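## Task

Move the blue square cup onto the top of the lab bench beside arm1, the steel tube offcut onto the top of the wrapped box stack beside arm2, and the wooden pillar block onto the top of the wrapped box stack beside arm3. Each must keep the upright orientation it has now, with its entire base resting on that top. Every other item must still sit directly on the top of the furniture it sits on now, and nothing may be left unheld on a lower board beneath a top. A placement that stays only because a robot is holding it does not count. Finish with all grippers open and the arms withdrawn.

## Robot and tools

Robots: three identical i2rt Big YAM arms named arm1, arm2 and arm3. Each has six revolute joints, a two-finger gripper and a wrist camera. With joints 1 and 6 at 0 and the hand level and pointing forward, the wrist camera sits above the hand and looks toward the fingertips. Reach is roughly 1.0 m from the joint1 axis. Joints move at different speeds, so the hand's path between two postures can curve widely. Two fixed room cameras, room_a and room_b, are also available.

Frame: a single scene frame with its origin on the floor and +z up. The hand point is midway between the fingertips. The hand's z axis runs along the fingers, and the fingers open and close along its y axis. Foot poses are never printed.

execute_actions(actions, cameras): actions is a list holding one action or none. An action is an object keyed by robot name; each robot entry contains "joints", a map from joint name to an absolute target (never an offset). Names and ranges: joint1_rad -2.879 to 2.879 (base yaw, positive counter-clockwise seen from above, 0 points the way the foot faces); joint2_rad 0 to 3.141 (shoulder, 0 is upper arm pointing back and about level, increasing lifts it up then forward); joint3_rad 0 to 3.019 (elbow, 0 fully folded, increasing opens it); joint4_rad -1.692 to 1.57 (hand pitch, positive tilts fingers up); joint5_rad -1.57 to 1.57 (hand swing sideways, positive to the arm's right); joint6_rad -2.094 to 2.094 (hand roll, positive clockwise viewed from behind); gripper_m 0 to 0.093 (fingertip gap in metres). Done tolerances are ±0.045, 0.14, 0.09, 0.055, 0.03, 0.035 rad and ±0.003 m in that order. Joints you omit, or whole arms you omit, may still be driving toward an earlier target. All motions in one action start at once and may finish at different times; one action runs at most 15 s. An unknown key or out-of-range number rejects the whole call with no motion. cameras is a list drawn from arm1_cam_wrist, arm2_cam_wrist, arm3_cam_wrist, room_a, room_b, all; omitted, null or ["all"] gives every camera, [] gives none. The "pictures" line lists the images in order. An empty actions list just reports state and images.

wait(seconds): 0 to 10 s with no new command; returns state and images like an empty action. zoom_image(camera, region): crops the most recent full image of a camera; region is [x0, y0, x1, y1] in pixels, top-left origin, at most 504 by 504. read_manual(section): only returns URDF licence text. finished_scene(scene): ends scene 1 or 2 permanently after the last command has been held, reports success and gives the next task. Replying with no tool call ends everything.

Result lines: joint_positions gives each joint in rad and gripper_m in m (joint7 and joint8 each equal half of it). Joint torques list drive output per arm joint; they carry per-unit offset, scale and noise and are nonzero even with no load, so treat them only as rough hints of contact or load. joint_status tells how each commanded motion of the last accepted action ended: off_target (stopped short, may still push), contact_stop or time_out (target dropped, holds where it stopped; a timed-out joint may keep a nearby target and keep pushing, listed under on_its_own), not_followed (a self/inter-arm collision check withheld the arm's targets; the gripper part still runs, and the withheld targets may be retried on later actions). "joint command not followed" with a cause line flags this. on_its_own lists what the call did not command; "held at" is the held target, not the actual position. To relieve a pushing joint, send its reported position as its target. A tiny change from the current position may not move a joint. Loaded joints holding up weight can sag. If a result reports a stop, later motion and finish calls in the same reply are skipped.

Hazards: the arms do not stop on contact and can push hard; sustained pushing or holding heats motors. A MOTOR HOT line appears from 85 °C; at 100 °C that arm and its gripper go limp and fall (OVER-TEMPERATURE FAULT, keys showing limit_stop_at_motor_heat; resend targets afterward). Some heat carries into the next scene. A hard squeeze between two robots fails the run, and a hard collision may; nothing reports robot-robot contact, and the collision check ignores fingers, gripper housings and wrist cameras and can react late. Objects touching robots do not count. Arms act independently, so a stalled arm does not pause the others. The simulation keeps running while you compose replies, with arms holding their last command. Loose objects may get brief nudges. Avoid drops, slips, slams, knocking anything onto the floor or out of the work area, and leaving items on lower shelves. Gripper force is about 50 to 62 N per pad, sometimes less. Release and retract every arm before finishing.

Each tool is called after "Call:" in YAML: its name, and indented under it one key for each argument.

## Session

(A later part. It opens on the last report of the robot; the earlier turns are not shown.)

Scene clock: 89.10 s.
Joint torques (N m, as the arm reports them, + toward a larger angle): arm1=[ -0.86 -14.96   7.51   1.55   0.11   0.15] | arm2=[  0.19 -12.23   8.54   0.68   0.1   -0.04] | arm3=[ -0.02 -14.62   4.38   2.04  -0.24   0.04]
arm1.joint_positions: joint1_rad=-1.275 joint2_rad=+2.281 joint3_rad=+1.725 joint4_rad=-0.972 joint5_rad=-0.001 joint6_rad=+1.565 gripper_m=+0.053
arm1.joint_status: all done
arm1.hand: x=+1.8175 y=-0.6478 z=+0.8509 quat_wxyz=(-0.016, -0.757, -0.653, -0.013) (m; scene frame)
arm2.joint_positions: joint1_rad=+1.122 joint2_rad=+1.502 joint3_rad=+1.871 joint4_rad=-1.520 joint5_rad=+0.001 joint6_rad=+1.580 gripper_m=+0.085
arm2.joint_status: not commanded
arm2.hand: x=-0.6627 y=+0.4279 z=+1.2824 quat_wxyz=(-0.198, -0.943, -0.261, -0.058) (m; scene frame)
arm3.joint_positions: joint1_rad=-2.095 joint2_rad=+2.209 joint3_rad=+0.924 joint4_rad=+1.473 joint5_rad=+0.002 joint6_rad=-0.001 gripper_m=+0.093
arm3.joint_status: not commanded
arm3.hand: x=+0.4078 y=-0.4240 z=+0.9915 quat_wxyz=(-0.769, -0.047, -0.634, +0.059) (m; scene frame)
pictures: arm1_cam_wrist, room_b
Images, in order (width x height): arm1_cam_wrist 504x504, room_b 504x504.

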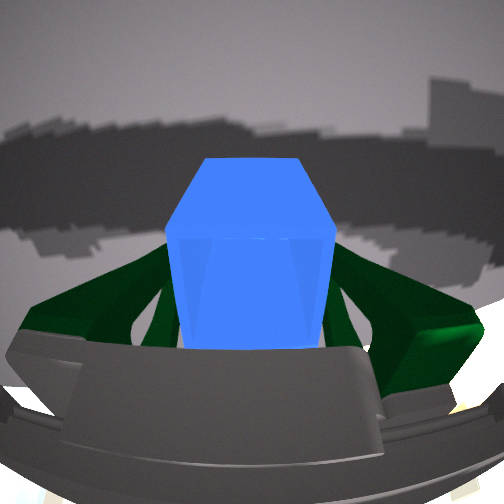

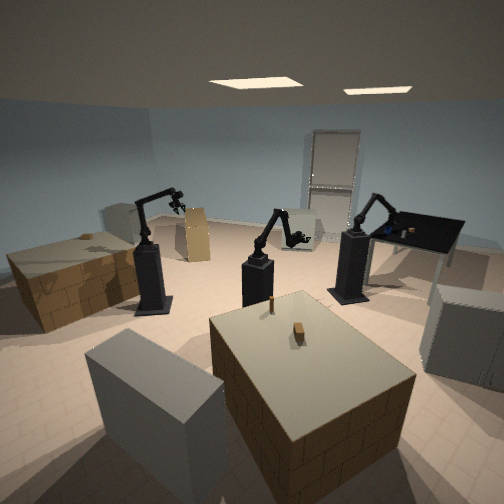

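Call:
execute_actions:
  actions:
    - {"arm1":{"joints":{"joint2_rad":2.29,"joint4_rad":-0.972,"gripper_m":0.093}}}
  cameras: []

Call:
execute_actions:
  actions:
    - {"arm1":{"joints":{"joint2_rad":2.1}}}
  cameras: ["arm1_cam_wrist"]

Call:
execute_actions:
  actions:
    - {"arm1":{"joints":{"joint1_rad":-1.555,"joint2_rad":2.34,"joint3_rad":2.15,"joint4_rad":-1.34}}}
  cameras: ["arm1_cam_wrist"]

Scene clock: 96.10 s.
Joint torques (N m, as the arm reports them, + toward a larger angle): arm1=[ -0.81 -18.51   7.53   0.6    0.1    0.14] | arm2=[  0.17 -11.99   8.53   0.8    0.11  -0.04] | arm3=[ -0.05 -14.6    4.38   2.03  -0.24   0.04]
arm1.joint_positions: joint1_rad=-1.275 joint2_rad=+2.281 joint3_rad=+1.725 joint4_rad=-0.972 joint5_rad=-0.001 joint6_rad=+1.565 gripper_m=+0.093
arm1.joint_status: all done
arm1.hand: x=+1.8175 y=-0.6478 z=+0.8509 quat_wxyz=(-0.016, -0.757, -0.653, -0.013) (m; scene frame)
arm2.joint_positions: joint1_rad=+1.122 joint2_rad=+1.502 joint3_rad=+1.871 joint4_rad=-1.520 joint5_rad=+0.001 joint6_rad=+1.580 gripper_m=+0.085
arm2.joint_status: not commanded
arm2.hand: x=-0.6627 y=+0.4279 z=+1.2824 quat_wxyz=(-0.198, -0.943, -0.261, -0.058) (m; scene frame)
arm3.joint_positions: joint1_rad=-2.095 joint2_rad=+2.209 joint3_rad=+0.924 joint4_rad=+1.473 joint5_rad=+0.002 joint6_rad=-0.001 gripper_m=+0.093
arm3.joint_status: not commanded
arm3.hand: x=+0.4078 y=-0.4240 z=+0.9915 quat_wxyz=(-0.769, -0.047, -0.634, +0.059) (m; scene frame)
pictures: none
No camera images: the call's "cameras" was empty. Leave "cameras" out to get every camera's image.

Scene clock: 97.33 s.
Joint torques (N m, as the arm reports them, + toward a larger angle): arm1=[ -0.85 -17.46   8.56   0.97   0.11   0.12] | arm2=[  0.14 -12.41   8.54   0.83   0.12  -0.01] | arm3=[ -0.1  -14.66   4.38   2.04  -0.24   0.04]
arm1.joint_positions: joint1_rad=-1.275 joint2_rad=+2.077 joint3_rad=+1.725 joint4_rad=-0.972 joint5_rad=-0.001 joint6_rad=+1.565 gripper_m=+0.093
arm1.joint_status: all done
arm1.hand: x=+1.8457 y=-0.6519 z=+0.9832 quat_wxyz=(-0.093, -0.752, -0.648, -0.079) (m; scene frame)
arm2.joint_positions: joint1_rad=+1.122 joint2_rad=+1.502 joint3_rad=+1.871 joint4_rad=-1.520 joint5_rad=+0.001 joint6_rad=+1.580 gripper_m=+0.085
arm2.joint_status: not commanded
arm2.hand: x=-0.6627 y=+0.4279 z=+1.2824 quat_wxyz=(-0.198, -0.943, -0.261, -0.058) (m; scene frame)
arm3.joint_positions: joint1_rad=-2.095 joint2_rad=+2.209 joint3_rad=+0.924 joint4_rad=+1.473 joint5_rad=+0.002 joint6_rad=-0.001 gripper_m=+0.093
arm3.joint_status: not commanded
arm3.hand: x=+0.4078 y=-0.4240 z=+0.9915 quat_wxyz=(-0.769, -0.047, -0.634, +0.059) (m; scene frame)
pictures: arm1_cam_wrist
Images, in order (width x height): arm1_cam_wrist 504x504.

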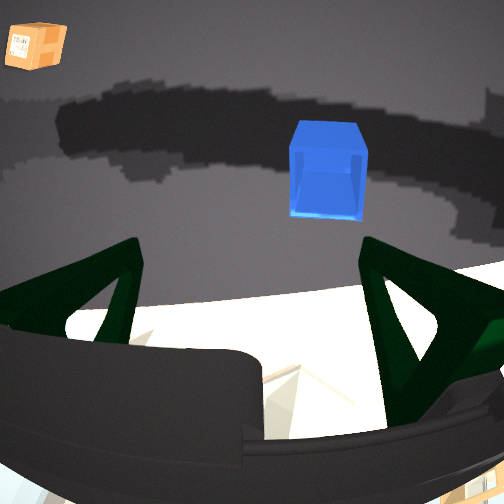

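Scene clock: 99.07 s.
Joint torques (N m, as the arm reports them, + toward a larger angle): arm1=[ -1.69 -21.2   11.19   0.16   0.01   0.15] | arm2=[  0.1  -12.38   8.48   0.75   0.07  -0.03] | arm3=[ -0.04 -14.63   4.37   2.03  -0.24   0.04]
arm1.joint_positions: joint1_rad=-1.549 joint2_rad=+2.339 joint3_rad=+2.107 joint4_rad=-1.332 joint5_rad=+0.001 joint6_rad=+1.565 gripper_m=+0.093
arm1.joint_status: all done
arm1.hand: x=+1.8132 y=-0.8410 z=+0.9466 quat_wxyz=(-0.003, -0.839, -0.543, +0.001) (m; scene frame)
arm2.joint_positions: joint1_rad=+1.122 joint2_rad=+1.502 joint3_rad=+1.871 joint4_rad=-1.520 joint5_rad=+0.001 joint6_rad=+1.580 gripper_m=+0.085
arm2.joint_status: not commanded
arm2.hand: x=-0.6627 y=+0.4279 z=+1.2824 quat_wxyz=(-0.198, -0.943, -0.261, -0.058) (m; scene frame)
arm3.joint_positions: joint1_rad=-2.095 joint2_rad=+2.209 joint3_rad=+0.924 joint4_rad=+1.473 joint5_rad=+0.002 joint6_rad=-0.001 gripper_m=+0.093
arm3.joint_status: not commanded
arm3.hand: x=+0.4078 y=-0.4240 z=+0.9915 quat_wxyz=(-0.769, -0.047, -0.634, +0.059) (m; scene frame)
pictures: arm1_cam_wrist
Images, in order (width x height): arm1_cam_wrist 504x504.

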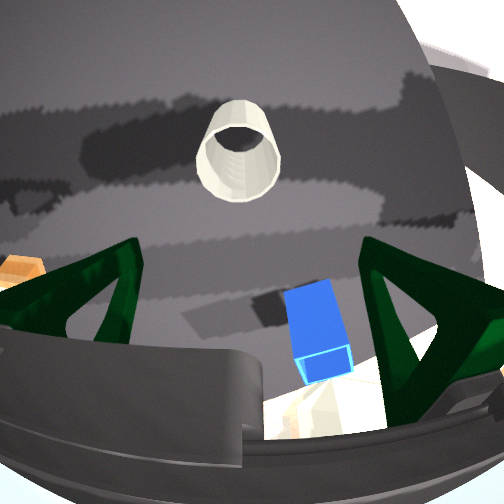

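Call:
execute_actions:
  actions:
    - {"arm1":{"joints":{"joint1_rad":-1.565,"joint2_rad":2.465,"joint3_rad":2.075,"joint4_rad":-1.17}}}
  cameras: ["arm1_cam_wrist"]

Scene clock: 104.63 s.
Joint torques (N m, as the arm reports them, + toward a larger angle): arm1=[ -1.7  -20.59   7.6    0.88   0.01   0.15] | arm2=[  0.28 -12.34   8.53   0.69   0.12  -0.03] | arm3=[ -0.05 -14.64   4.37   2.02  -0.23   0.04]
arm1.joint_positions: joint1_rad=-1.558 joint2_rad=+2.450 joint3_rad=+2.075 joint4_rad=-1.178 joint5_rad=+0.001 joint6_rad=+1.565 gripper_m=+0.093
arm1.joint_status: all done
arm1.hand: x=+1.8187 y=-0.8510 z=+0.8586 quat_wxyz=(-0.008, -0.842, -0.540, -0.002) (m; scene frame)
arm2.joint_positions: joint1_rad=+1.122 joint2_rad=+1.502 joint3_rad=+1.871 joint4_rad=-1.520 joint5_rad=+0.001 joint6_rad=+1.580 gripper_m=+0.085
arm2.joint_status: not commanded
arm2.hand: x=-0.6627 y=+0.4279 z=+1.2824 quat_wxyz=(-0.198, -0.943, -0.261, -0.058) (m; scene frame)
arm3.joint_positions: joint1_rad=-2.095 joint2_rad=+2.209 joint3_rad=+0.924 joint4_rad=+1.473 joint5_rad=+0.002 joint6_rad=-0.001 gripper_m=+0.093
arm3.joint_status: not commanded
arm3.hand: x=+0.4078 y=-0.4240 z=+0.9915 quat_wxyz=(-0.769, -0.047, -0.634, +0.059) (m; scene frame)
pictures: arm1_cam_wrist
Images, in order (width x height): arm1_cam_wrist 504x504.

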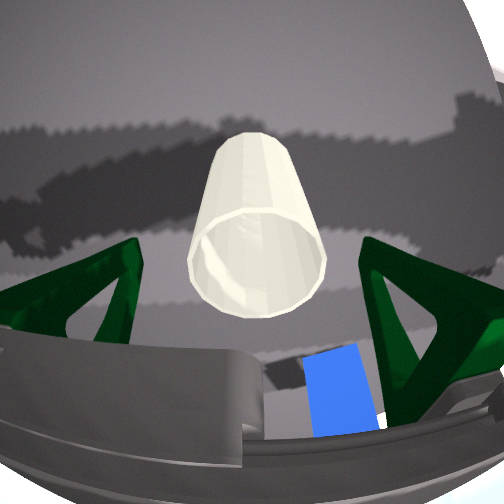

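Call:
execute_actions:
  actions:
    - {"arm1":{"joints":{"joint2_rad":2.495}}}
  cameras: []

Call:
execute_actions:
  actions:
    - {"arm1":{"joints":{"gripper_m":0}}}
  cameras: ["arm1_cam_wrist"]

Call:
execute_actions:
  actions:
    - {"arm1":{"joints":{"joint2_rad":2.06,"joint3_rad":1.89,"joint4_rad":-1.39}}}
  cameras: []

Call:
execute_actions:
  actions:
    - {"arm1":{"joints":{"joint1_rad":1.838}}}
  cameras: ["arm1_cam_wrist","arm3_cam_wrist"]

Scene clock: 109.83 s.
Joint torques (N m, as the arm reports them, + toward a larger angle): arm1=[ -1.74 -18.76   7.81   0.9    0.01   0.14] | arm2=[  0.11 -11.99   8.5    0.74   0.1   -0.03] | arm3=[ -0.06 -14.65   4.37   2.04  -0.24   0.04]
arm1.joint_positions: joint1_rad=-1.558 joint2_rad=+2.450 joint3_rad=+2.075 joint4_rad=-1.178 joint5_rad=+0.001 joint6_rad=+1.565 gripper_m=+0.093
arm1.joint_status: all done
arm1.hand: x=+1.8187 y=-0.8510 z=+0.8586 quat_wxyz=(-0.008, -0.842, -0.540, -0.002) (m; scene frame)
arm2.joint_positions: joint1_rad=+1.122 joint2_rad=+1.502 joint3_rad=+1.871 joint4_rad=-1.520 joint5_rad=+0.001 joint6_rad=+1.580 gripper_m=+0.085
arm2.joint_status: not commanded
arm2.hand: x=-0.6627 y=+0.4279 z=+1.2824 quat_wxyz=(-0.198, -0.943, -0.261, -0.058) (m; scene frame)
arm3.joint_positions: joint1_rad=-2.095 joint2_rad=+2.209 joint3_rad=+0.924 joint4_rad=+1.473 joint5_rad=+0.002 joint6_rad=-0.001 gripper_m=+0.093
arm3.joint_status: not commanded
arm3.hand: x=+0.4078 y=-0.4240 z=+0.9915 quat_wxyz=(-0.769, -0.047, -0.634, +0.059) (m; scene frame)
pictures: none
No camera images: the call's "cameras" was empty. Leave "cameras" out to get every camera's image.

Scene clock: 110.53 s.
Joint torques (N m, as the arm reports them, + toward a larger angle): arm1=[ -1.78 -18.68   7.8    0.84   0.01   0.14] | arm2=[ -0.1  -12.33   8.51   0.71   0.09  -0.02] | arm3=[ -0.05 -14.63   4.38   2.03  -0.24   0.04]
arm1.joint_positions: joint1_rad=-1.558 joint2_rad=+2.451 joint3_rad=+2.075 joint4_rad=-1.177 joint5_rad=+0.001 joint6_rad=+1.565 gripper_m=+0.048
arm1.joint_status: gripper_m off_target (ended at +0.048, target +0.000)
arm1.hand: x=+1.8189 y=-0.8511 z=+0.8583 quat_wxyz=(-0.008, -0.842, -0.539, -0.003) (m; scene frame)
arm2.joint_positions: joint1_rad=+1.122 joint2_rad=+1.502 joint3_rad=+1.871 joint4_rad=-1.520 joint5_rad=+0.001 joint6_rad=+1.580 gripper_m=+0.085
arm2.joint_status: not commanded
arm2.hand: x=-0.6627 y=+0.4279 z=+1.2824 quat_wxyz=(-0.198, -0.943, -0.261, -0.058) (m; scene frame)
arm3.joint_positions: joint1_rad=-2.095 joint2_rad=+2.209 joint3_rad=+0.924 joint4_rad=+1.473 joint5_rad=+0.002 joint6_rad=-0.001 gripper_m=+0.093
arm3.joint_status: not commanded
arm3.hand: x=+0.4078 y=-0.4240 z=+0.9915 quat_wxyz=(-0.769, -0.047, -0.634, +0.059) (m; scene frame)
pictures: arm1_cam_wrist
Images, in order (width x height): arm1_cam_wrist 504x504.

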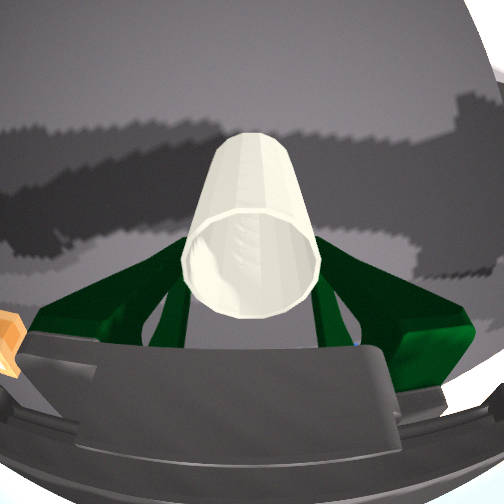

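Scene clock: 112.00 s.
Joint torques (N m, as the arm reports them, + toward a larger angle): arm1=[ -1.73 -17.11   9.78   0.29   0.01   0.14] | arm2=[  0.13 -12.38   8.42   0.72   0.1   -0.01] | arm3=[ -0.05 -14.63   4.38   2.04  -0.24   0.04]
arm1.joint_positions: joint1_rad=-1.558 joint2_rad=+2.040 joint3_rad=+1.870 joint4_rad=-1.384 joint5_rad=+0.001 joint6_rad=+1.565 gripper_m=+0.048
arm1.joint_status: all done
arm1.hand: x=+1.7448 y=-0.8158 z=+1.0524 quat_wxyz=(-0.008, -0.842, -0.539, -0.002) (m; scene frame)
arm2.joint_positions: joint1_rad=+1.122 joint2_rad=+1.502 joint3_rad=+1.871 joint4_rad=-1.520 joint5_rad=+0.001 joint6_rad=+1.580 gripper_m=+0.085
arm2.joint_status: not commanded
arm2.hand: x=-0.6627 y=+0.4279 z=+1.2824 quat_wxyz=(-0.198, -0.943, -0.261, -0.058) (m; scene frame)
arm3.joint_positions: joint1_rad=-2.095 joint2_rad=+2.209 joint3_rad=+0.924 joint4_rad=+1.473 joint5_rad=+0.002 joint6_rad=-0.001 gripper_m=+0.093
arm3.joint_status: not commanded
arm3.hand: x=+0.4078 y=-0.4240 z=+0.9915 quat_wxyz=(-0.769, -0.047, -0.634, +0.059) (m; scene frame)
pictures: none
No camera images: the call's "cameras" was empty. Leave "cameras" out to get every camera's image.

Scene clock: 115.00 s.
Joint torques (N m, as the arm reports them, + toward a larger angle): arm1=[ -1.44 -17.9    9.73   0.16   0.16   0.14] | arm2=[ -0.02 -11.97   8.62   0.73   0.1   -0.02] | arm3=[ -0.07 -14.61   4.37   2.03  -0.23   0.04]
arm1.joint_positions: joint1_rad=+1.841 joint2_rad=+2.051 joint3_rad=+1.870 joint4_rad=-1.382 joint5_rad=-0.003 joint6_rad=+1.565 gripper_m=+0.048
arm1.joint_status: all done
arm1.hand: x=+0.5459 y=-0.4335 z=+1.0487 quat_wxyz=(+0.006, +0.643, -0.766, -0.003) (m; scene frame)
arm2.joint_positions: joint1_rad=+1.122 joint2_rad=+1.502 joint3_rad=+1.871 joint4_rad=-1.520 joint5_rad=+0.001 joint6_rad=+1.580 gripper_m=+0.085
arm2.joint_status: not commanded
arm2.hand: x=-0.6627 y=+0.4279 z=+1.2824 quat_wxyz=(-0.198, -0.943, -0.261, -0.058) (m; scene frame)
arm3.joint_positions: joint1_rad=-2.095 joint2_rad=+2.209 joint3_rad=+0.924 joint4_rad=+1.473 joint5_rad=+0.002 joint6_rad=-0.001 gripper_m=+0.093
arm3.joint_status: not commanded
arm3.hand: x=+0.4078 y=-0.4240 z=+0.9915 quat_wxyz=(-0.769, -0.047, -0.634, +0.059) (m; scene frame)
pictures: arm1_cam_wrist, arm3_cam_wrist
Images, in order (width x height): arm1_cam_wrist 504x504, arm3_cam_wrist 504x504.

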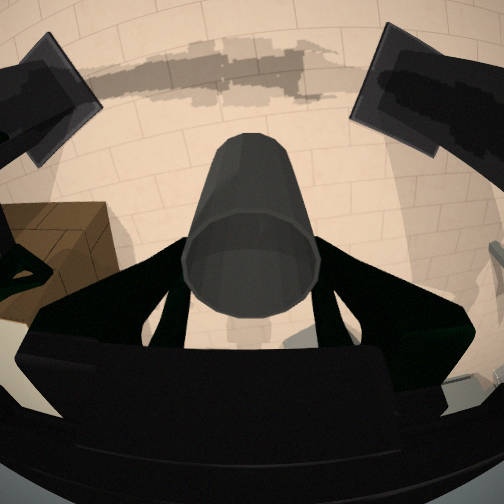

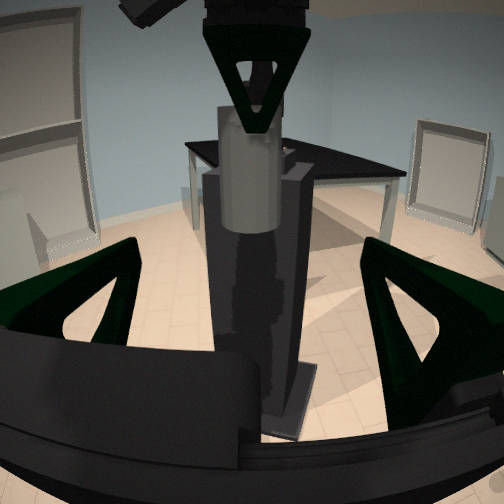

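Call:
execute_actions:
  actions:
    - {"arm3":{"joints":{"joint2_rad":2.385,"joint3_rad":1.455,"joint4_rad":1.13}}}
  cameras: ["arm1_cam_wrist","arm3_cam_wrist"]

Scene clock: 119.50 s.
Joint torques (N m, as the arm reports them, + toward a larger angle): arm1=[ -1.39 -17.93   9.74   0.16   0.16   0.13] | arm2=[ -0.28 -12.18   8.48   0.74   0.06  -0.04] | arm3=[ -0.04 -18.61   8.21   1.2   -0.24   0.04]
arm1.joint_positions: joint1_rad=+1.841 joint2_rad=+2.051 joint3_rad=+1.870 joint4_rad=-1.382 joint5_rad=-0.003 joint6_rad=+1.565 gripper_m=+0.048
arm1.joint_status: not commanded
arm1.hand: x=+0.5459 y=-0.4335 z=+1.0487 quat_wxyz=(+0.006, +0.643, -0.766, -0.003) (m; scene frame)
arm2.joint_positions: joint1_rad=+1.122 joint2_rad=+1.502 joint3_rad=+1.871 joint4_rad=-1.520 joint5_rad=+0.001 joint6_rad=+1.580 gripper_m=+0.085
arm2.joint_status: not commanded
arm2.hand: x=-0.6627 y=+0.4279 z=+1.2824 quat_wxyz=(-0.198, -0.943, -0.261, -0.058) (m; scene frame)
arm3.joint_positions: joint1_rad=-2.095 joint2_rad=+2.377 joint3_rad=+1.430 joint4_rad=+1.139 joint5_rad=+0.002 joint6_rad=-0.001 gripper_m=+0.093
arm3.joint_status: all done
arm3.hand: x=+0.5615 y=-0.4471 z=+0.9988 quat_wxyz=(-0.771, -0.046, -0.633, +0.059) (m; scene frame)
pictures: arm1_cam_wrist, arm3_cam_wrist
Images, in order (width x height): arm1_cam_wrist 504x504, arm3_cam_wrist 504x504.

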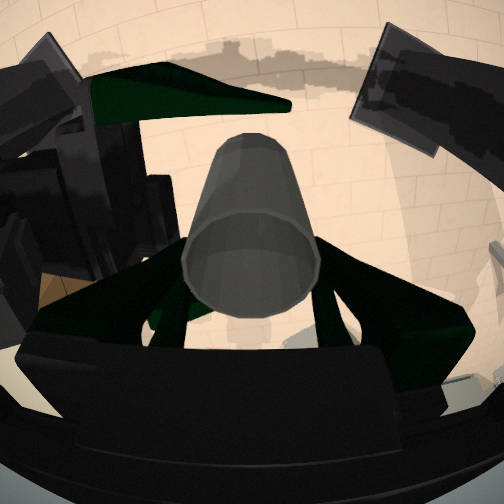

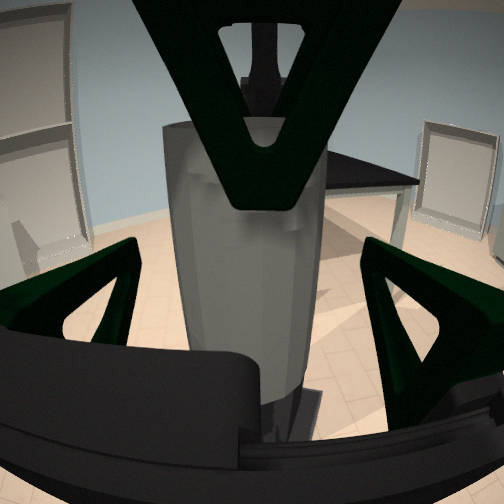

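Call:
execute_actions:
  actions:
    - {"arm3":{"joints":{"gripper_m":0}},"arm2":{"joints":{"joint3_rad":1.85,"joint4_rad":-1.49}}}
  cameras: ["arm1_cam_wrist"]

Scene clock: 123.07 s.
Joint torques (N m, as the arm reports them, + toward a larger angle): arm1=[ -1.32 -17.91   9.72   0.2    0.16   0.14] | arm2=[ -0.12 -12.52   8.01   1.93   0.12  -0.03] | arm3=[ -0.04 -18.85   8.18   1.17  -0.13   0.08]
arm1.joint_positions: joint1_rad=+1.841 joint2_rad=+2.051 joint3_rad=+1.870 joint4_rad=-1.382 joint5_rad=-0.003 joint6_rad=+1.565 gripper_m=+0.048
arm1.joint_status: not commanded
arm1.hand: x=+0.5460 y=-0.4335 z=+1.0487 quat_wxyz=(+0.006, +0.643, -0.766, -0.002) (m; scene frame)
arm2.joint_positions: joint1_rad=+1.122 joint2_rad=+1.502 joint3_rad=+1.844 joint4_rad=-1.507 joint5_rad=+0.001 joint6_rad=+1.580 gripper_m=+0.085
arm2.joint_status: all done
arm2.hand: x=-0.6625 y=+0.4275 z=+1.2717 quat_wxyz=(-0.192, -0.944, -0.261, -0.056) (m; scene frame)
arm3.joint_positions: joint1_rad=-2.095 joint2_rad=+2.377 joint3_rad=+1.430 joint4_rad=+1.138 joint5_rad=+0.000 joint6_rad=-0.004 gripper_m=+0.047
arm3.joint_status: gripper_m off_target (ended at +0.047, target +0.000)
arm3.hand: x=+0.5616 y=-0.4464 z=+0.9987 quat_wxyz=(-0.770, -0.045, -0.633, +0.060) (m; scene frame)
pictures: arm1_cam_wrist
Images, in order (width x height): arm1_cam_wrist 504x504.

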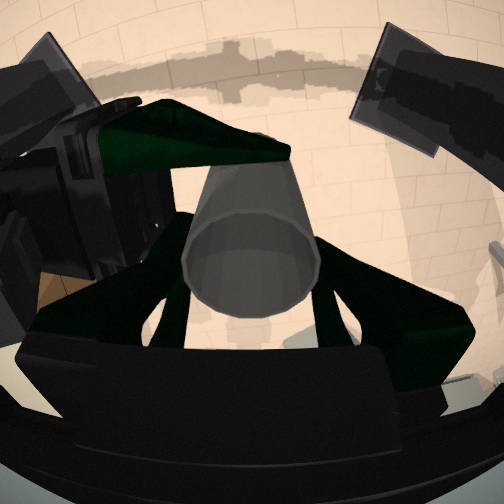

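Call:
execute_actions:
  actions:
    - {"arm1":{"joints":{"gripper_m":0.075}}}
  cameras: []

Call:
execute_actions:
  actions:
    - {"arm1":{"joints":{"joint2_rad":1.8}}}
  cameras: []

Call:
execute_actions:
  actions:
    - {"arm3":{"joints":{"joint1_rad":0.121,"joint4_rad":1.16}},"arm1":{"joints":{"joint2_rad":1.0,"joint3_rad":1.2}}}
  cameras: []

Call:
execute_actions:
  actions:
    - {"arm2":{"joints":{"joint2_rad":1.83}}}
  cameras: ["arm2_cam_wrist","arm3_cam_wrist"]

Scene clock: 130.40 s.
Joint torques (N m, as the arm reports them, + toward a larger angle): arm1=[ -1.2  -17.95   9.64   0.19   0.16   0.14] | arm2=[  0.   -12.49   8.25   1.91   0.11  -0.02] | arm3=[ -0.1  -19.36   8.14   1.48  -0.14   0.08]
arm1.joint_positions: joint1_rad=+1.841 joint2_rad=+2.051 joint3_rad=+1.870 joint4_rad=-1.382 joint5_rad=-0.003 joint6_rad=+1.565 gripper_m=+0.075
arm1.joint_status: all done
arm1.hand: x=+0.5460 y=-0.4335 z=+1.0487 quat_wxyz=(+0.005, +0.643, -0.766, -0.003) (m; scene frame)
arm2.joint_positions: joint1_rad=+1.122 joint2_rad=+1.502 joint3_rad=+1.844 joint4_rad=-1.507 joint5_rad=+0.001 joint6_rad=+1.580 gripper_m=+0.085
arm2.joint_status: not commanded
arm2.hand: x=-0.6625 y=+0.4275 z=+1.2717 quat_wxyz=(-0.192, -0.944, -0.261, -0.056) (m; scene frame)
arm3.joint_positions: joint1_rad=-2.095 joint2_rad=+2.385 joint3_rad=+1.430 joint4_rad=+1.129 joint5_rad=+0.000 joint6_rad=-0.004 gripper_m=+0.047
arm3.joint_status: not commanded
arm3.hand: x=+0.5617 y=-0.4464 z=+0.9905 quat_wxyz=(-0.765, -0.045, -0.640, +0.059) (m; scene frame)
pictures: none
No camera images: the call's "cameras" was empty. Leave "cameras" out to get every camera's image.

Scene clock: 131.70 s.
Joint torques (N m, as the arm reports them, + toward a larger angle): arm1=[ -1.35 -13.48  10.46   0.86   0.15   0.12] | arm2=[ -0.07 -12.54   8.27   2.07   0.12  -0.04] | arm3=[ -0.11 -19.39   8.14   1.48  -0.14   0.08]
arm1.joint_positions: joint1_rad=+1.841 joint2_rad=+1.771 joint3_rad=+1.870 joint4_rad=-1.384 joint5_rad=-0.003 joint6_rad=+1.565 gripper_m=+0.075
arm1.joint_status: all done
arm1.hand: x=+0.5676 y=-0.4370 z=+1.2180 quat_wxyz=(+0.094, +0.637, -0.758, -0.109) (m; scene frame)
arm2.joint_positions: joint1_rad=+1.122 joint2_rad=+1.502 joint3_rad=+1.844 joint4_rad=-1.507 joint5_rad=+0.001 joint6_rad=+1.580 gripper_m=+0.085
arm2.joint_status: not commanded
arm2.hand: x=-0.6625 y=+0.4275 z=+1.2717 quat_wxyz=(-0.192, -0.944, -0.261, -0.056) (m; scene frame)
arm3.joint_positions: joint1_rad=-2.095 joint2_rad=+2.385 joint3_rad=+1.430 joint4_rad=+1.129 joint5_rad=+0.000 joint6_rad=-0.004 gripper_m=+0.047
arm3.joint_status: not commanded
arm3.hand: x=+0.5617 y=-0.4464 z=+0.9905 quat_wxyz=(-0.765, -0.045, -0.640, +0.059) (m; scene frame)
pictures: none
No camera images: the call's "cameras" was empty. Leave "cameras" out to get every camera's image.

Scene clock: 134.13 s.
Joint torques (N m, as the arm reports them, + toward a larger angle): arm1=[-1.36 -3.94  8.14  1.28  0.14  0.1 ] | arm2=[  0.05 -12.03   8.22   2.01   0.08  -0.05] | arm3=[  0.03 -19.27   7.6    2.49  -0.09   0.08]
arm1.joint_positions: joint1_rad=+1.841 joint2_rad=+0.986 joint3_rad=+1.211 joint4_rad=-1.387 joint5_rad=-0.003 joint6_rad=+1.565 gripper_m=+0.075
arm1.joint_status: all done
arm1.hand: x=+0.8371 y=-0.4858 z=+1.2706 quat_wxyz=(+0.132, +0.630, -0.750, -0.155) (m; scene frame)
arm2.joint_positions: joint1_rad=+1.122 joint2_rad=+1.502 joint3_rad=+1.844 joint4_rad=-1.507 joint5_rad=+0.001 joint6_rad=+1.580 gripper_m=+0.085
arm2.joint_status: not commanded
arm2.hand: x=-0.6625 y=+0.4275 z=+1.2717 quat_wxyz=(-0.192, -0.944, -0.261, -0.056) (m; scene frame)
arm3.joint_positions: joint1_rad=+0.119 joint2_rad=+2.385 joint3_rad=+1.437 joint4_rad=+1.129 joint5_rad=-0.002 joint6_rad=-0.004 gripper_m=+0.047
arm3.joint_status: all done
arm3.hand: x=-0.6203 y=+0.3851 z=+0.9866 quat_wxyz=(-0.394, +0.552, -0.327, -0.658) (m; scene frame)
pictures: none
No camera images: the call's "cameras" was empty. Leave "cameras" out to get every camera's image.

Scene clock: 135.47 s.
Joint torques (N m, as the arm reports them, + toward a larger angle): arm1=[-1.37 -4.08  8.15  1.27  0.15  0.11] | arm2=[  0.07 -17.95   9.76   0.8    0.1    0.01] | arm3=[  0.08 -19.42   7.59   2.51  -0.08   0.08]
arm1.joint_positions: joint1_rad=+1.841 joint2_rad=+0.986 joint3_rad=+1.211 joint4_rad=-1.387 joint5_rad=-0.003 joint6_rad=+1.565 gripper_m=+0.075
arm1.joint_status: not commanded
arm1.hand: x=+0.8371 y=-0.4858 z=+1.2706 quat_wxyz=(+0.132, +0.630, -0.750, -0.155) (m; scene frame)
arm2.joint_positions: joint1_rad=+1.122 joint2_rad=+1.847 joint3_rad=+1.823 joint4_rad=-1.498 joint5_rad=+0.001 joint6_rad=+1.580 gripper_m=+0.085
arm2.joint_status: all done
arm2.hand: x=-0.6288 y=+0.3742 z=+1.0776 quat_wxyz=(-0.021, -0.964, -0.267, -0.008) (m; scene frame)
arm3.joint_positions: joint1_rad=+0.119 joint2_rad=+2.385 joint3_rad=+1.437 joint4_rad=+1.129 joint5_rad=-0.002 joint6_rad=-0.004 gripper_m=+0.047
arm3.joint_status: not commanded
arm3.hand: x=-0.6203 y=+0.3851 z=+0.9866 quat_wxyz=(-0.394, +0.552, -0.327, -0.658) (m; scene frame)
pictures: arm2_cam_wrist, arm3_cam_wrist
Images, in order (width x height): arm2_cam_wrist 504x504, arm3_cam_wrist 504x504.

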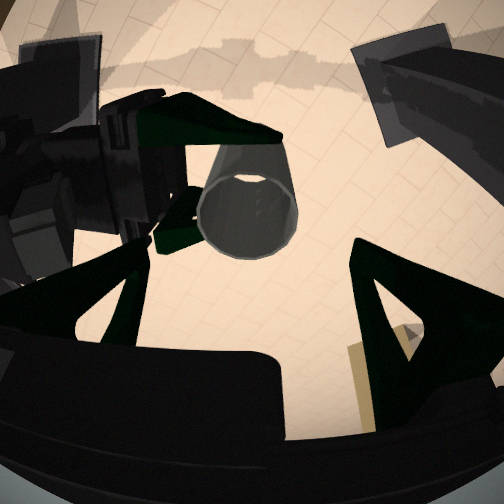

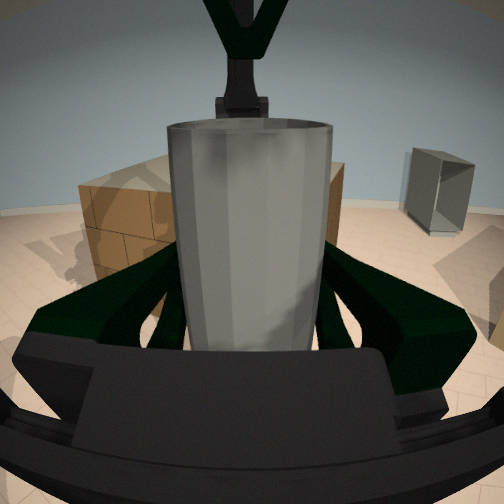

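Lower ~4.5 cm.

Call:
execute_actions:
  actions:
    - {"arm2":{"joints":{"joint1_rad":1.135,"joint2_rad":1.935,"joint4_rad":-1.47}}}
  cameras: ["arm2_cam_wrist","arm3_cam_wrist"]

Scene clock: 141.30 s.
Joint torques (N m, as the arm reports them, + toward a larger angle): arm1=[-1.35 -4.01  8.16  1.3   0.15  0.11] | arm2=[  2.15 -18.01   9.62   0.83   0.11   0.01] | arm3=[  0.06 -19.46   7.6    2.51  -0.08   0.07]
arm1.joint_positions: joint1_rad=+1.841 joint2_rad=+0.986 joint3_rad=+1.211 joint4_rad=-1.387 joint5_rad=-0.003 joint6_rad=+1.565 gripper_m=+0.075
arm1.joint_status: not commanded
arm1.hand: x=+0.8371 y=-0.4858 z=+1.2706 quat_wxyz=(+0.132, +0.630, -0.750, -0.155) (m; scene frame)
arm2.joint_positions: joint1_rad=+1.122 joint2_rad=+1.938 joint3_rad=+1.823 joint4_rad=-1.481 joint5_rad=+0.001 joint6_rad=+1.580 gripper_m=+0.085
arm2.joint_status: all done
arm2.hand: x=-0.6235 y=+0.3660 z=+1.0263 quat_wxyz=(+0.014, -0.964, -0.267, +0.003) (m; scene frame)
arm3.joint_positions: joint1_rad=+0.119 joint2_rad=+2.385 joint3_rad=+1.437 joint4_rad=+1.129 joint5_rad=-0.002 joint6_rad=-0.004 gripper_m=+0.047
arm3.joint_status: not commanded
arm3.hand: x=-0.6203 y=+0.3851 z=+0.9866 quat_wxyz=(-0.394, +0.552, -0.327, -0.658) (m; scene frame)
pictures: arm2_cam_wrist, arm3_cam_wrist
Images, in order (width x height): arm2_cam_wrist 504x504, arm3_cam_wrist 504x504.

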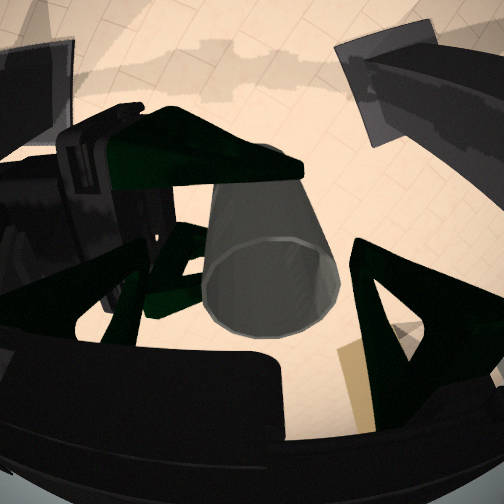

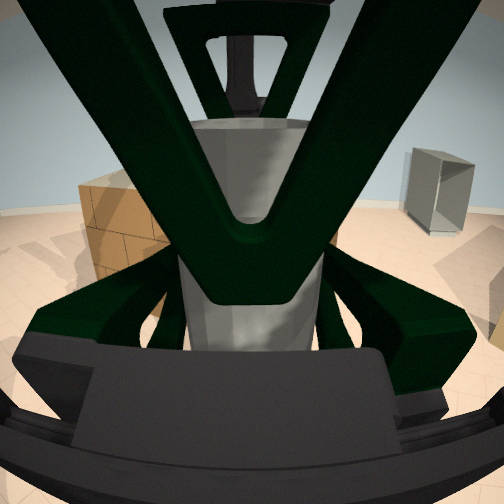

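Call:
execute_actions:
  actions:
    - {"arm2":{"joints":{"joint4_rad":-1.51,"gripper_m":0}}}
  cameras: ["arm2_cam_wrist","arm3_cam_wrist"]

Scene clock: 144.83 s.
Joint torques (N m, as the arm reports them, + toward a larger angle): arm1=[-1.27 -3.97  8.19  1.28  0.15  0.1 ] | arm2=[  2.01 -17.37   9.57  -0.33   0.11   0.01] | arm3=[  0.17 -19.12   7.67   2.33  -0.08   0.07]
arm1.joint_positions: joint1_rad=+1.841 joint2_rad=+0.986 joint3_rad=+1.211 joint4_rad=-1.387 joint5_rad=-0.003 joint6_rad=+1.565 gripper_m=+0.075
arm1.joint_status: not commanded
arm1.hand: x=+0.8371 y=-0.4858 z=+1.2706 quat_wxyz=(+0.132, +0.630, -0.750, -0.155) (m; scene frame)
arm2.joint_positions: joint1_rad=+1.122 joint2_rad=+1.938 joint3_rad=+1.823 joint4_rad=-1.501 joint5_rad=+0.001 joint6_rad=+1.580 gripper_m=+0.047
arm2.joint_status: gripper_m off_target (ended at +0.047, target +0.000); the others done
arm2.hand: x=-0.6260 y=+0.3701 z=+1.0265 quat_wxyz=(+0.024, -0.963, -0.267, +0.005) (m; scene frame)
arm3.joint_positions: joint1_rad=+0.119 joint2_rad=+2.386 joint3_rad=+1.437 joint4_rad=+1.134 joint5_rad=-0.002 joint6_rad=-0.004 gripper_m=+0.047
arm3.joint_status: not commanded
arm3.hand: x=-0.6200 y=+0.3846 z=+0.9867 quat_wxyz=(-0.394, +0.551, -0.326, -0.659) (m; scene frame)
pictures: arm2_cam_wrist, arm3_cam_wrist
Images, in order (width x height): arm2_cam_wrist 504x504, arm3_cam_wrist 504x504.

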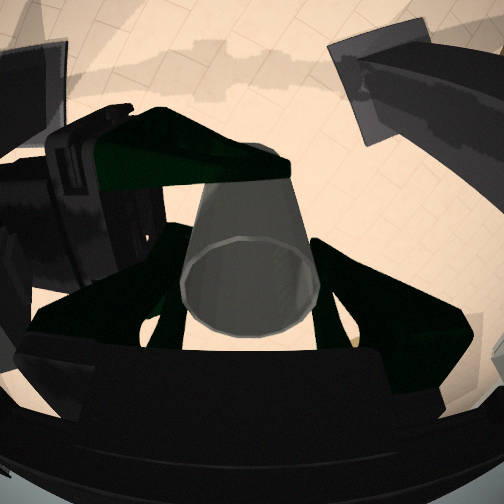

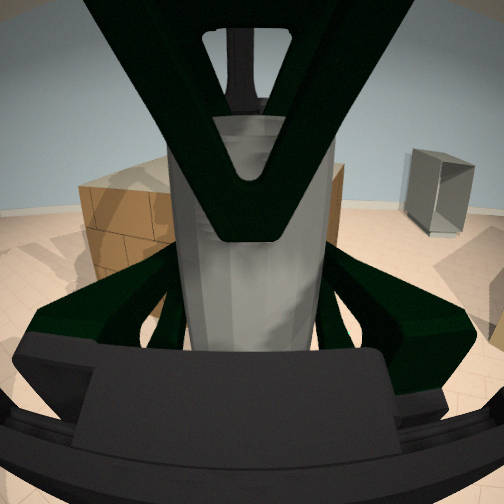

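Call:
execute_actions:
  actions:
    - {"arm3":{"joints":{"gripper_m":0.093}}}
  cameras: []

Call:
execute_actions:
  actions:
    - {"arm3":{"joints":{"joint2_rad":2.19,"joint3_rad":0.85,"joint4_rad":1.55}}}
  cameras: []

Call:
execute_actions:
  actions:
    - {"arm2":{"joints":{"joint1_rad":-2.3}}}
  cameras: []

Call:
execute_actions:
  actions:
    - {"arm2":{"joints":{"joint2_rad":2.09,"joint3_rad":1.42,"joint4_rad":-0.87}},"arm3":{"joints":{"joint1_rad":0.0}}}
  cameras: ["arm2_cam_wrist","room_a"]

Call:
zoom_image:
  camera: "room_a"
  region: [434, 240, 504, 310]

Scene clock: 151.83 s.
Joint torques (N m, as the arm reports them, + toward a larger angle): arm1=[-1.43 -4.09  8.16  1.28  0.15  0.1 ] | arm2=[  1.92 -17.78   9.5   -0.28   0.12   0.02] | arm3=[ -0.02 -19.5    7.65   2.06  -0.08   0.07]
arm1.joint_positions: joint1_rad=+1.841 joint2_rad=+0.986 joint3_rad=+1.211 joint4_rad=-1.387 joint5_rad=-0.003 joint6_rad=+1.565 gripper_m=+0.075
arm1.joint_status: not commanded
arm1.hand: x=+0.8371 y=-0.4858 z=+1.2706 quat_wxyz=(+0.132, +0.630, -0.750, -0.155) (m; scene frame)
arm2.joint_positions: joint1_rad=+1.122 joint2_rad=+1.938 joint3_rad=+1.823 joint4_rad=-1.501 joint5_rad=+0.001 joint6_rad=+1.580 gripper_m=+0.047
arm2.joint_status: not commanded
arm2.hand: x=-0.6260 y=+0.3701 z=+1.0265 quat_wxyz=(+0.024, -0.963, -0.267, +0.005) (m; scene frame)
arm3.joint_positions: joint1_rad=+0.119 joint2_rad=+2.386 joint3_rad=+1.437 joint4_rad=+1.142 joint5_rad=-0.002 joint6_rad=-0.004 gripper_m=+0.093
arm3.joint_status: all done
arm3.hand: x=-0.6199 y=+0.3843 z=+0.9885 quat_wxyz=(-0.396, +0.549, -0.325, -0.661) (m; scene frame)
pictures: none
No camera images: the call's "cameras" was empty. Leave "cameras" out to get every camera's image.

Scene clock: 153.17 s.
Joint torques (N m, as the arm reports them, + toward a larger angle): arm1=[-1.36 -3.98  8.17  1.29  0.16  0.1 ] | arm2=[  1.87 -18.01   9.69  -0.2    0.13   0.03] | arm3=[  0.08 -14.2    3.85   2.04  -0.08   0.08]
arm1.joint_positions: joint1_rad=+1.841 joint2_rad=+0.986 joint3_rad=+1.211 joint4_rad=-1.387 joint5_rad=-0.003 joint6_rad=+1.565 gripper_m=+0.075
arm1.joint_status: not commanded
arm1.hand: x=+0.8371 y=-0.4858 z=+1.2706 quat_wxyz=(+0.132, +0.630, -0.750, -0.155) (m; scene frame)
arm2.joint_positions: joint1_rad=+1.122 joint2_rad=+1.938 joint3_rad=+1.823 joint4_rad=-1.501 joint5_rad=+0.001 joint6_rad=+1.580 gripper_m=+0.047
arm2.joint_status: not commanded
arm2.hand: x=-0.6260 y=+0.3701 z=+1.0265 quat_wxyz=(+0.024, -0.963, -0.267, +0.005) (m; scene frame)
arm3.joint_positions: joint1_rad=+0.119 joint2_rad=+2.194 joint3_rad=+0.843 joint4_rad=+1.532 joint5_rad=-0.002 joint6_rad=-0.004 gripper_m=+0.093
arm3.joint_status: all done
arm3.hand: x=-0.5321 y=+0.2218 z=+0.9818 quat_wxyz=(-0.394, +0.553, -0.327, -0.658) (m; scene frame)
pictures: none
No camera images: the call's "cameras" was empty. Leave "cameras" out to get every camera's image.

Scene clock: 156.00 s.
Joint torques (N m, as the arm reports them, + toward a larger angle): arm1=[-1.36 -3.98  8.18  1.29  0.15  0.11] | arm2=[  1.2  -18.49   9.59  -0.21   0.06   0.01] | arm3=[  0.1  -14.16   3.88   2.05  -0.08   0.08]
arm1.joint_positions: joint1_rad=+1.841 joint2_rad=+0.986 joint3_rad=+1.211 joint4_rad=-1.387 joint5_rad=-0.003 joint6_rad=+1.565 gripper_m=+0.075
arm1.joint_status: not commanded
arm1.hand: x=+0.8371 y=-0.4858 z=+1.2706 quat_wxyz=(+0.132, +0.630, -0.750, -0.155) (m; scene frame)
arm2.joint_positions: joint1_rad=-2.312 joint2_rad=+1.945 joint3_rad=+1.823 joint4_rad=-1.501 joint5_rad=+0.003 joint6_rad=+1.580 gripper_m=+0.047
arm2.joint_status: all done
arm2.hand: x=-1.0819 y=+1.4438 z=+1.0274 quat_wxyz=(+0.006, -0.123, +0.992, -0.023) (m; scene frame)
arm3.joint_positions: joint1_rad=+0.119 joint2_rad=+2.194 joint3_rad=+0.843 joint4_rad=+1.532 joint5_rad=-0.002 joint6_rad=-0.004 gripper_m=+0.093
arm3.joint_status: not commanded
arm3.hand: x=-0.5321 y=+0.2218 z=+0.9818 quat_wxyz=(-0.394, +0.553, -0.327, -0.658) (m; scene frame)
pictures: none
No camera images: the call's "cameras" was empty. Leave "cameras" out to get every camera's image.

Scene clock: 157.33 s.
Joint torques (N m, as the arm reports them, + toward a larger angle): arm1=[-1.44 -3.94  8.17  1.3   0.15  0.1 ] | arm2=[  1.93 -20.23   7.58   0.75   0.05   0.03] | arm3=[  0.26 -14.19   3.87   2.05  -0.1    0.08]
arm1.joint_positions: joint1_rad=+1.841 joint2_rad=+0.986 joint3_rad=+1.211 joint4_rad=-1.387 joint5_rad=-0.003 joint6_rad=+1.565 gripper_m=+0.075
arm1.joint_status: not commanded
arm1.hand: x=+0.8371 y=-0.4858 z=+1.2706 quat_wxyz=(+0.132, +0.630, -0.750, -0.155) (m; scene frame)
arm2.joint_positions: joint1_rad=-2.312 joint2_rad=+2.125 joint3_rad=+1.396 joint4_rad=-0.881 joint5_rad=+0.002 joint6_rad=+1.580 gripper_m=+0.047
arm2.joint_status: all done
arm2.hand: x=-1.0725 y=+1.4106 z=+0.7776 quat_wxyz=(+0.005, -0.123, +0.992, -0.017) (m; scene frame)
arm3.joint_positions: joint1_rad=-0.005 joint2_rad=+2.194 joint3_rad=+0.843 joint4_rad=+1.532 joint5_rad=-0.002 joint6_rad=-0.004 gripper_m=+0.093
arm3.joint_status: all done
arm3.hand: x=-0.4617 y=+0.2542 z=+0.9819 quat_wxyz=(-0.434, +0.531, -0.361, -0.632) (m; scene frame)
pictures: arm2_cam_wrist, room_a
Images, in order (width x height): arm2_cam_wrist 504x504, room_a 504x504.

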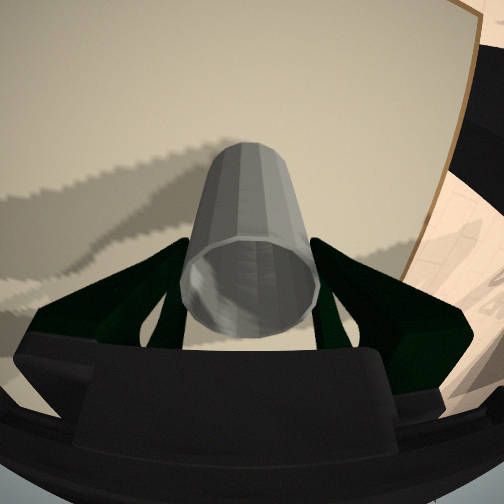

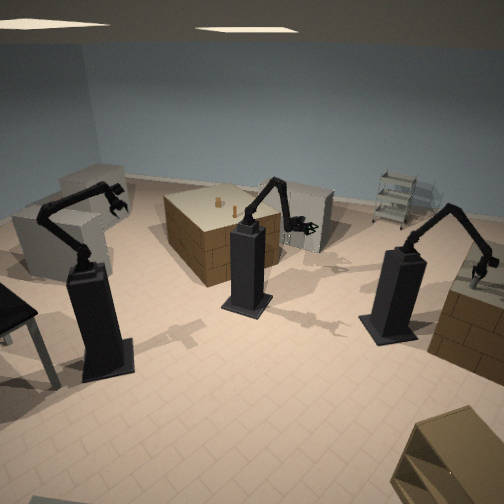

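Region (434, 240, 504, 310) of room_a's 504x504 image, scaled by 7.200, with more detail than that image has.

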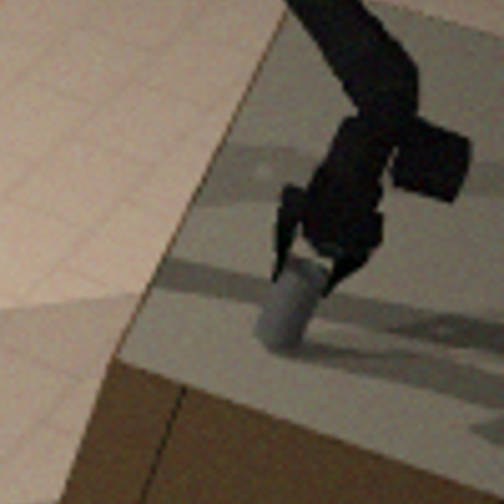

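Call:
execute_actions:
  actions:
    - {"arm2":{"joints":{"joint2_rad":2.18,"joint4_rad":-0.83}}}
  cameras: ["arm2_cam_wrist"]

Scene clock: 159.97 s.
Joint torques (N m, as the arm reports them, + toward a larger angle): arm1=[-1.37 -3.96  8.18  1.26  0.15  0.1 ] | arm2=[  1.85 -15.28   6.91   0.8    0.11   0.  ] | arm3=[  0.28 -14.14   3.87   2.07  -0.09   0.08]
arm1.joint_positions: joint1_rad=+1.841 joint2_rad=+0.986 joint3_rad=+1.211 joint4_rad=-1.387 joint5_rad=-0.003 joint6_rad=+1.565 gripper_m=+0.075
arm1.joint_status: not commanded
arm1.hand: x=+0.8371 y=-0.4858 z=+1.2706 quat_wxyz=(+0.132, +0.630, -0.750, -0.155) (m; scene frame)
arm2.joint_positions: joint1_rad=-2.312 joint2_rad=+2.148 joint3_rad=+1.402 joint4_rad=-0.840 joint5_rad=+0.002 joint6_rad=+1.580 gripper_m=+0.047
arm2.joint_status: all done
arm2.hand: x=-1.0745 y=+1.4182 z=+0.7664 quat_wxyz=(+0.003, -0.123, +0.992, -0.005) (m; scene frame)
arm3.joint_positions: joint1_rad=-0.005 joint2_rad=+2.194 joint3_rad=+0.843 joint4_rad=+1.532 joint5_rad=-0.002 joint6_rad=-0.004 gripper_m=+0.093
arm3.joint_status: not commanded
arm3.hand: x=-0.4617 y=+0.2542 z=+0.9819 quat_wxyz=(-0.434, +0.531, -0.361, -0.632) (m; scene frame)
pictures: arm2_cam_wrist
Images, in order (width x height): arm2_cam_wrist 504x504.

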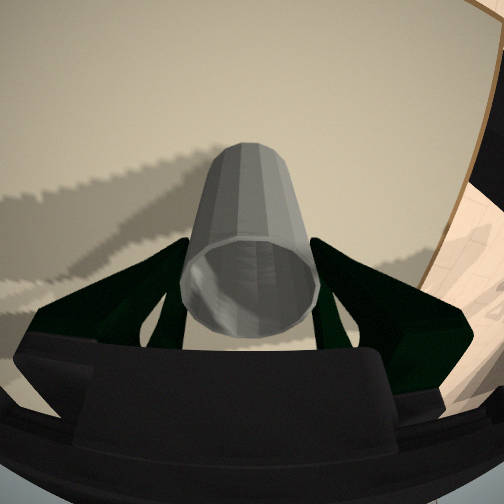

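Call:
execute_actions:
  actions:
    - {"arm2":{"joints":{"gripper_m":0.093,"joint2_rad":2.15}}}
  cameras: []

Call:
execute_actions:
  actions:
    - {"arm2":{"joints":{"joint2_rad":1.85}}}
  cameras: ["arm2_cam_wrist","room_b"]

Scene clock: 163.60 s.
Joint torques (N m, as the arm reports them, + toward a larger angle): arm1=[-1.38 -4.11  8.18  1.29  0.15  0.11] | arm2=[  1.97 -17.53   7.13   0.67   0.07   0.04] | arm3=[  0.32 -14.2    3.88   2.07  -0.1    0.07]
arm1.joint_positions: joint1_rad=+1.841 joint2_rad=+0.986 joint3_rad=+1.211 joint4_rad=-1.387 joint5_rad=-0.003 joint6_rad=+1.565 gripper_m=+0.075
arm1.joint_status: not commanded
arm1.hand: x=+0.8371 y=-0.4858 z=+1.2706 quat_wxyz=(+0.132, +0.630, -0.750, -0.155) (m; scene frame)
arm2.joint_positions: joint1_rad=-2.312 joint2_rad=+2.148 joint3_rad=+1.402 joint4_rad=-0.840 joint5_rad=+0.002 joint6_rad=+1.580 gripper_m=+0.093
arm2.joint_status: all done
arm2.hand: x=-1.0745 y=+1.4182 z=+0.7664 quat_wxyz=(+0.003, -0.123, +0.992, -0.005) (m; scene frame)
arm3.joint_positions: joint1_rad=-0.005 joint2_rad=+2.194 joint3_rad=+0.843 joint4_rad=+1.532 joint5_rad=-0.002 joint6_rad=-0.004 gripper_m=+0.093
arm3.joint_status: not commanded
arm3.hand: x=-0.4617 y=+0.2542 z=+0.9819 quat_wxyz=(-0.434, +0.531, -0.361, -0.632) (m; scene frame)
pictures: none
No camera images: the call's "cameras" was empty. Leave "cameras" out to get every camera's image.

Scene clock: 164.90 s.
Joint torques (N m, as the arm reports them, + toward a larger angle): arm1=[-1.37 -3.98  8.17  1.28  0.15  0.11] | arm2=[  1.81 -15.35   8.51   1.43   0.12  -0.02] | arm3=[  0.32 -14.2    3.89   2.07  -0.1    0.08]
arm1.joint_positions: joint1_rad=+1.841 joint2_rad=+0.986 joint3_rad=+1.211 joint4_rad=-1.387 joint5_rad=-0.003 joint6_rad=+1.565 gripper_m=+0.075
arm1.joint_status: not commanded
arm1.hand: x=+0.8371 y=-0.4858 z=+1.2706 quat_wxyz=(+0.132, +0.630, -0.750, -0.155) (m; scene frame)
arm2.joint_positions: joint1_rad=-2.312 joint2_rad=+1.837 joint3_rad=+1.406 joint4_rad=-0.840 joint5_rad=+0.002 joint6_rad=+1.580 gripper_m=+0.093
arm2.joint_status: all done
arm2.hand: x=-1.0861 y=+1.4606 z=+0.9446 quat_wxyz=(-0.018, -0.122, +0.981, +0.151) (m; scene frame)
arm3.joint_positions: joint1_rad=-0.005 joint2_rad=+2.194 joint3_rad=+0.843 joint4_rad=+1.532 joint5_rad=-0.002 joint6_rad=-0.004 gripper_m=+0.093
arm3.joint_status: not commanded
arm3.hand: x=-0.4617 y=+0.2542 z=+0.9819 quat_wxyz=(-0.434, +0.531, -0.361, -0.632) (m; scene frame)
pictures: arm2_cam_wrist, room_b
Images, in order (width x height): arm2_cam_wrist 504x504, room_b 504x504.

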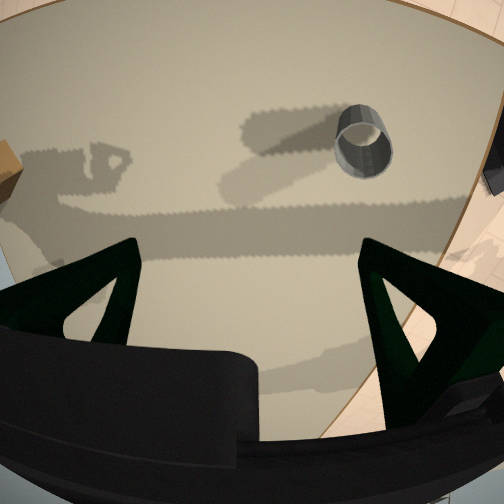

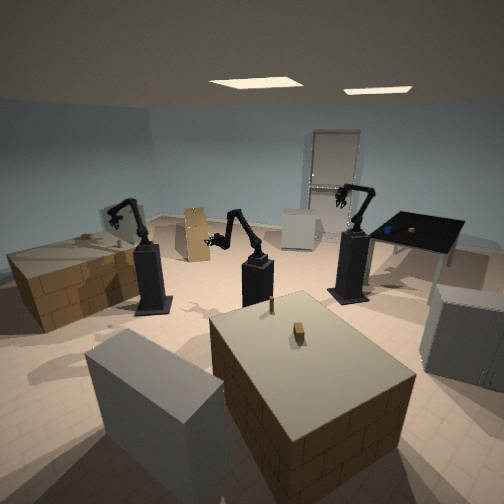

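Call:
finished_scene:
  scene: 2

The scene is finished: the task was done.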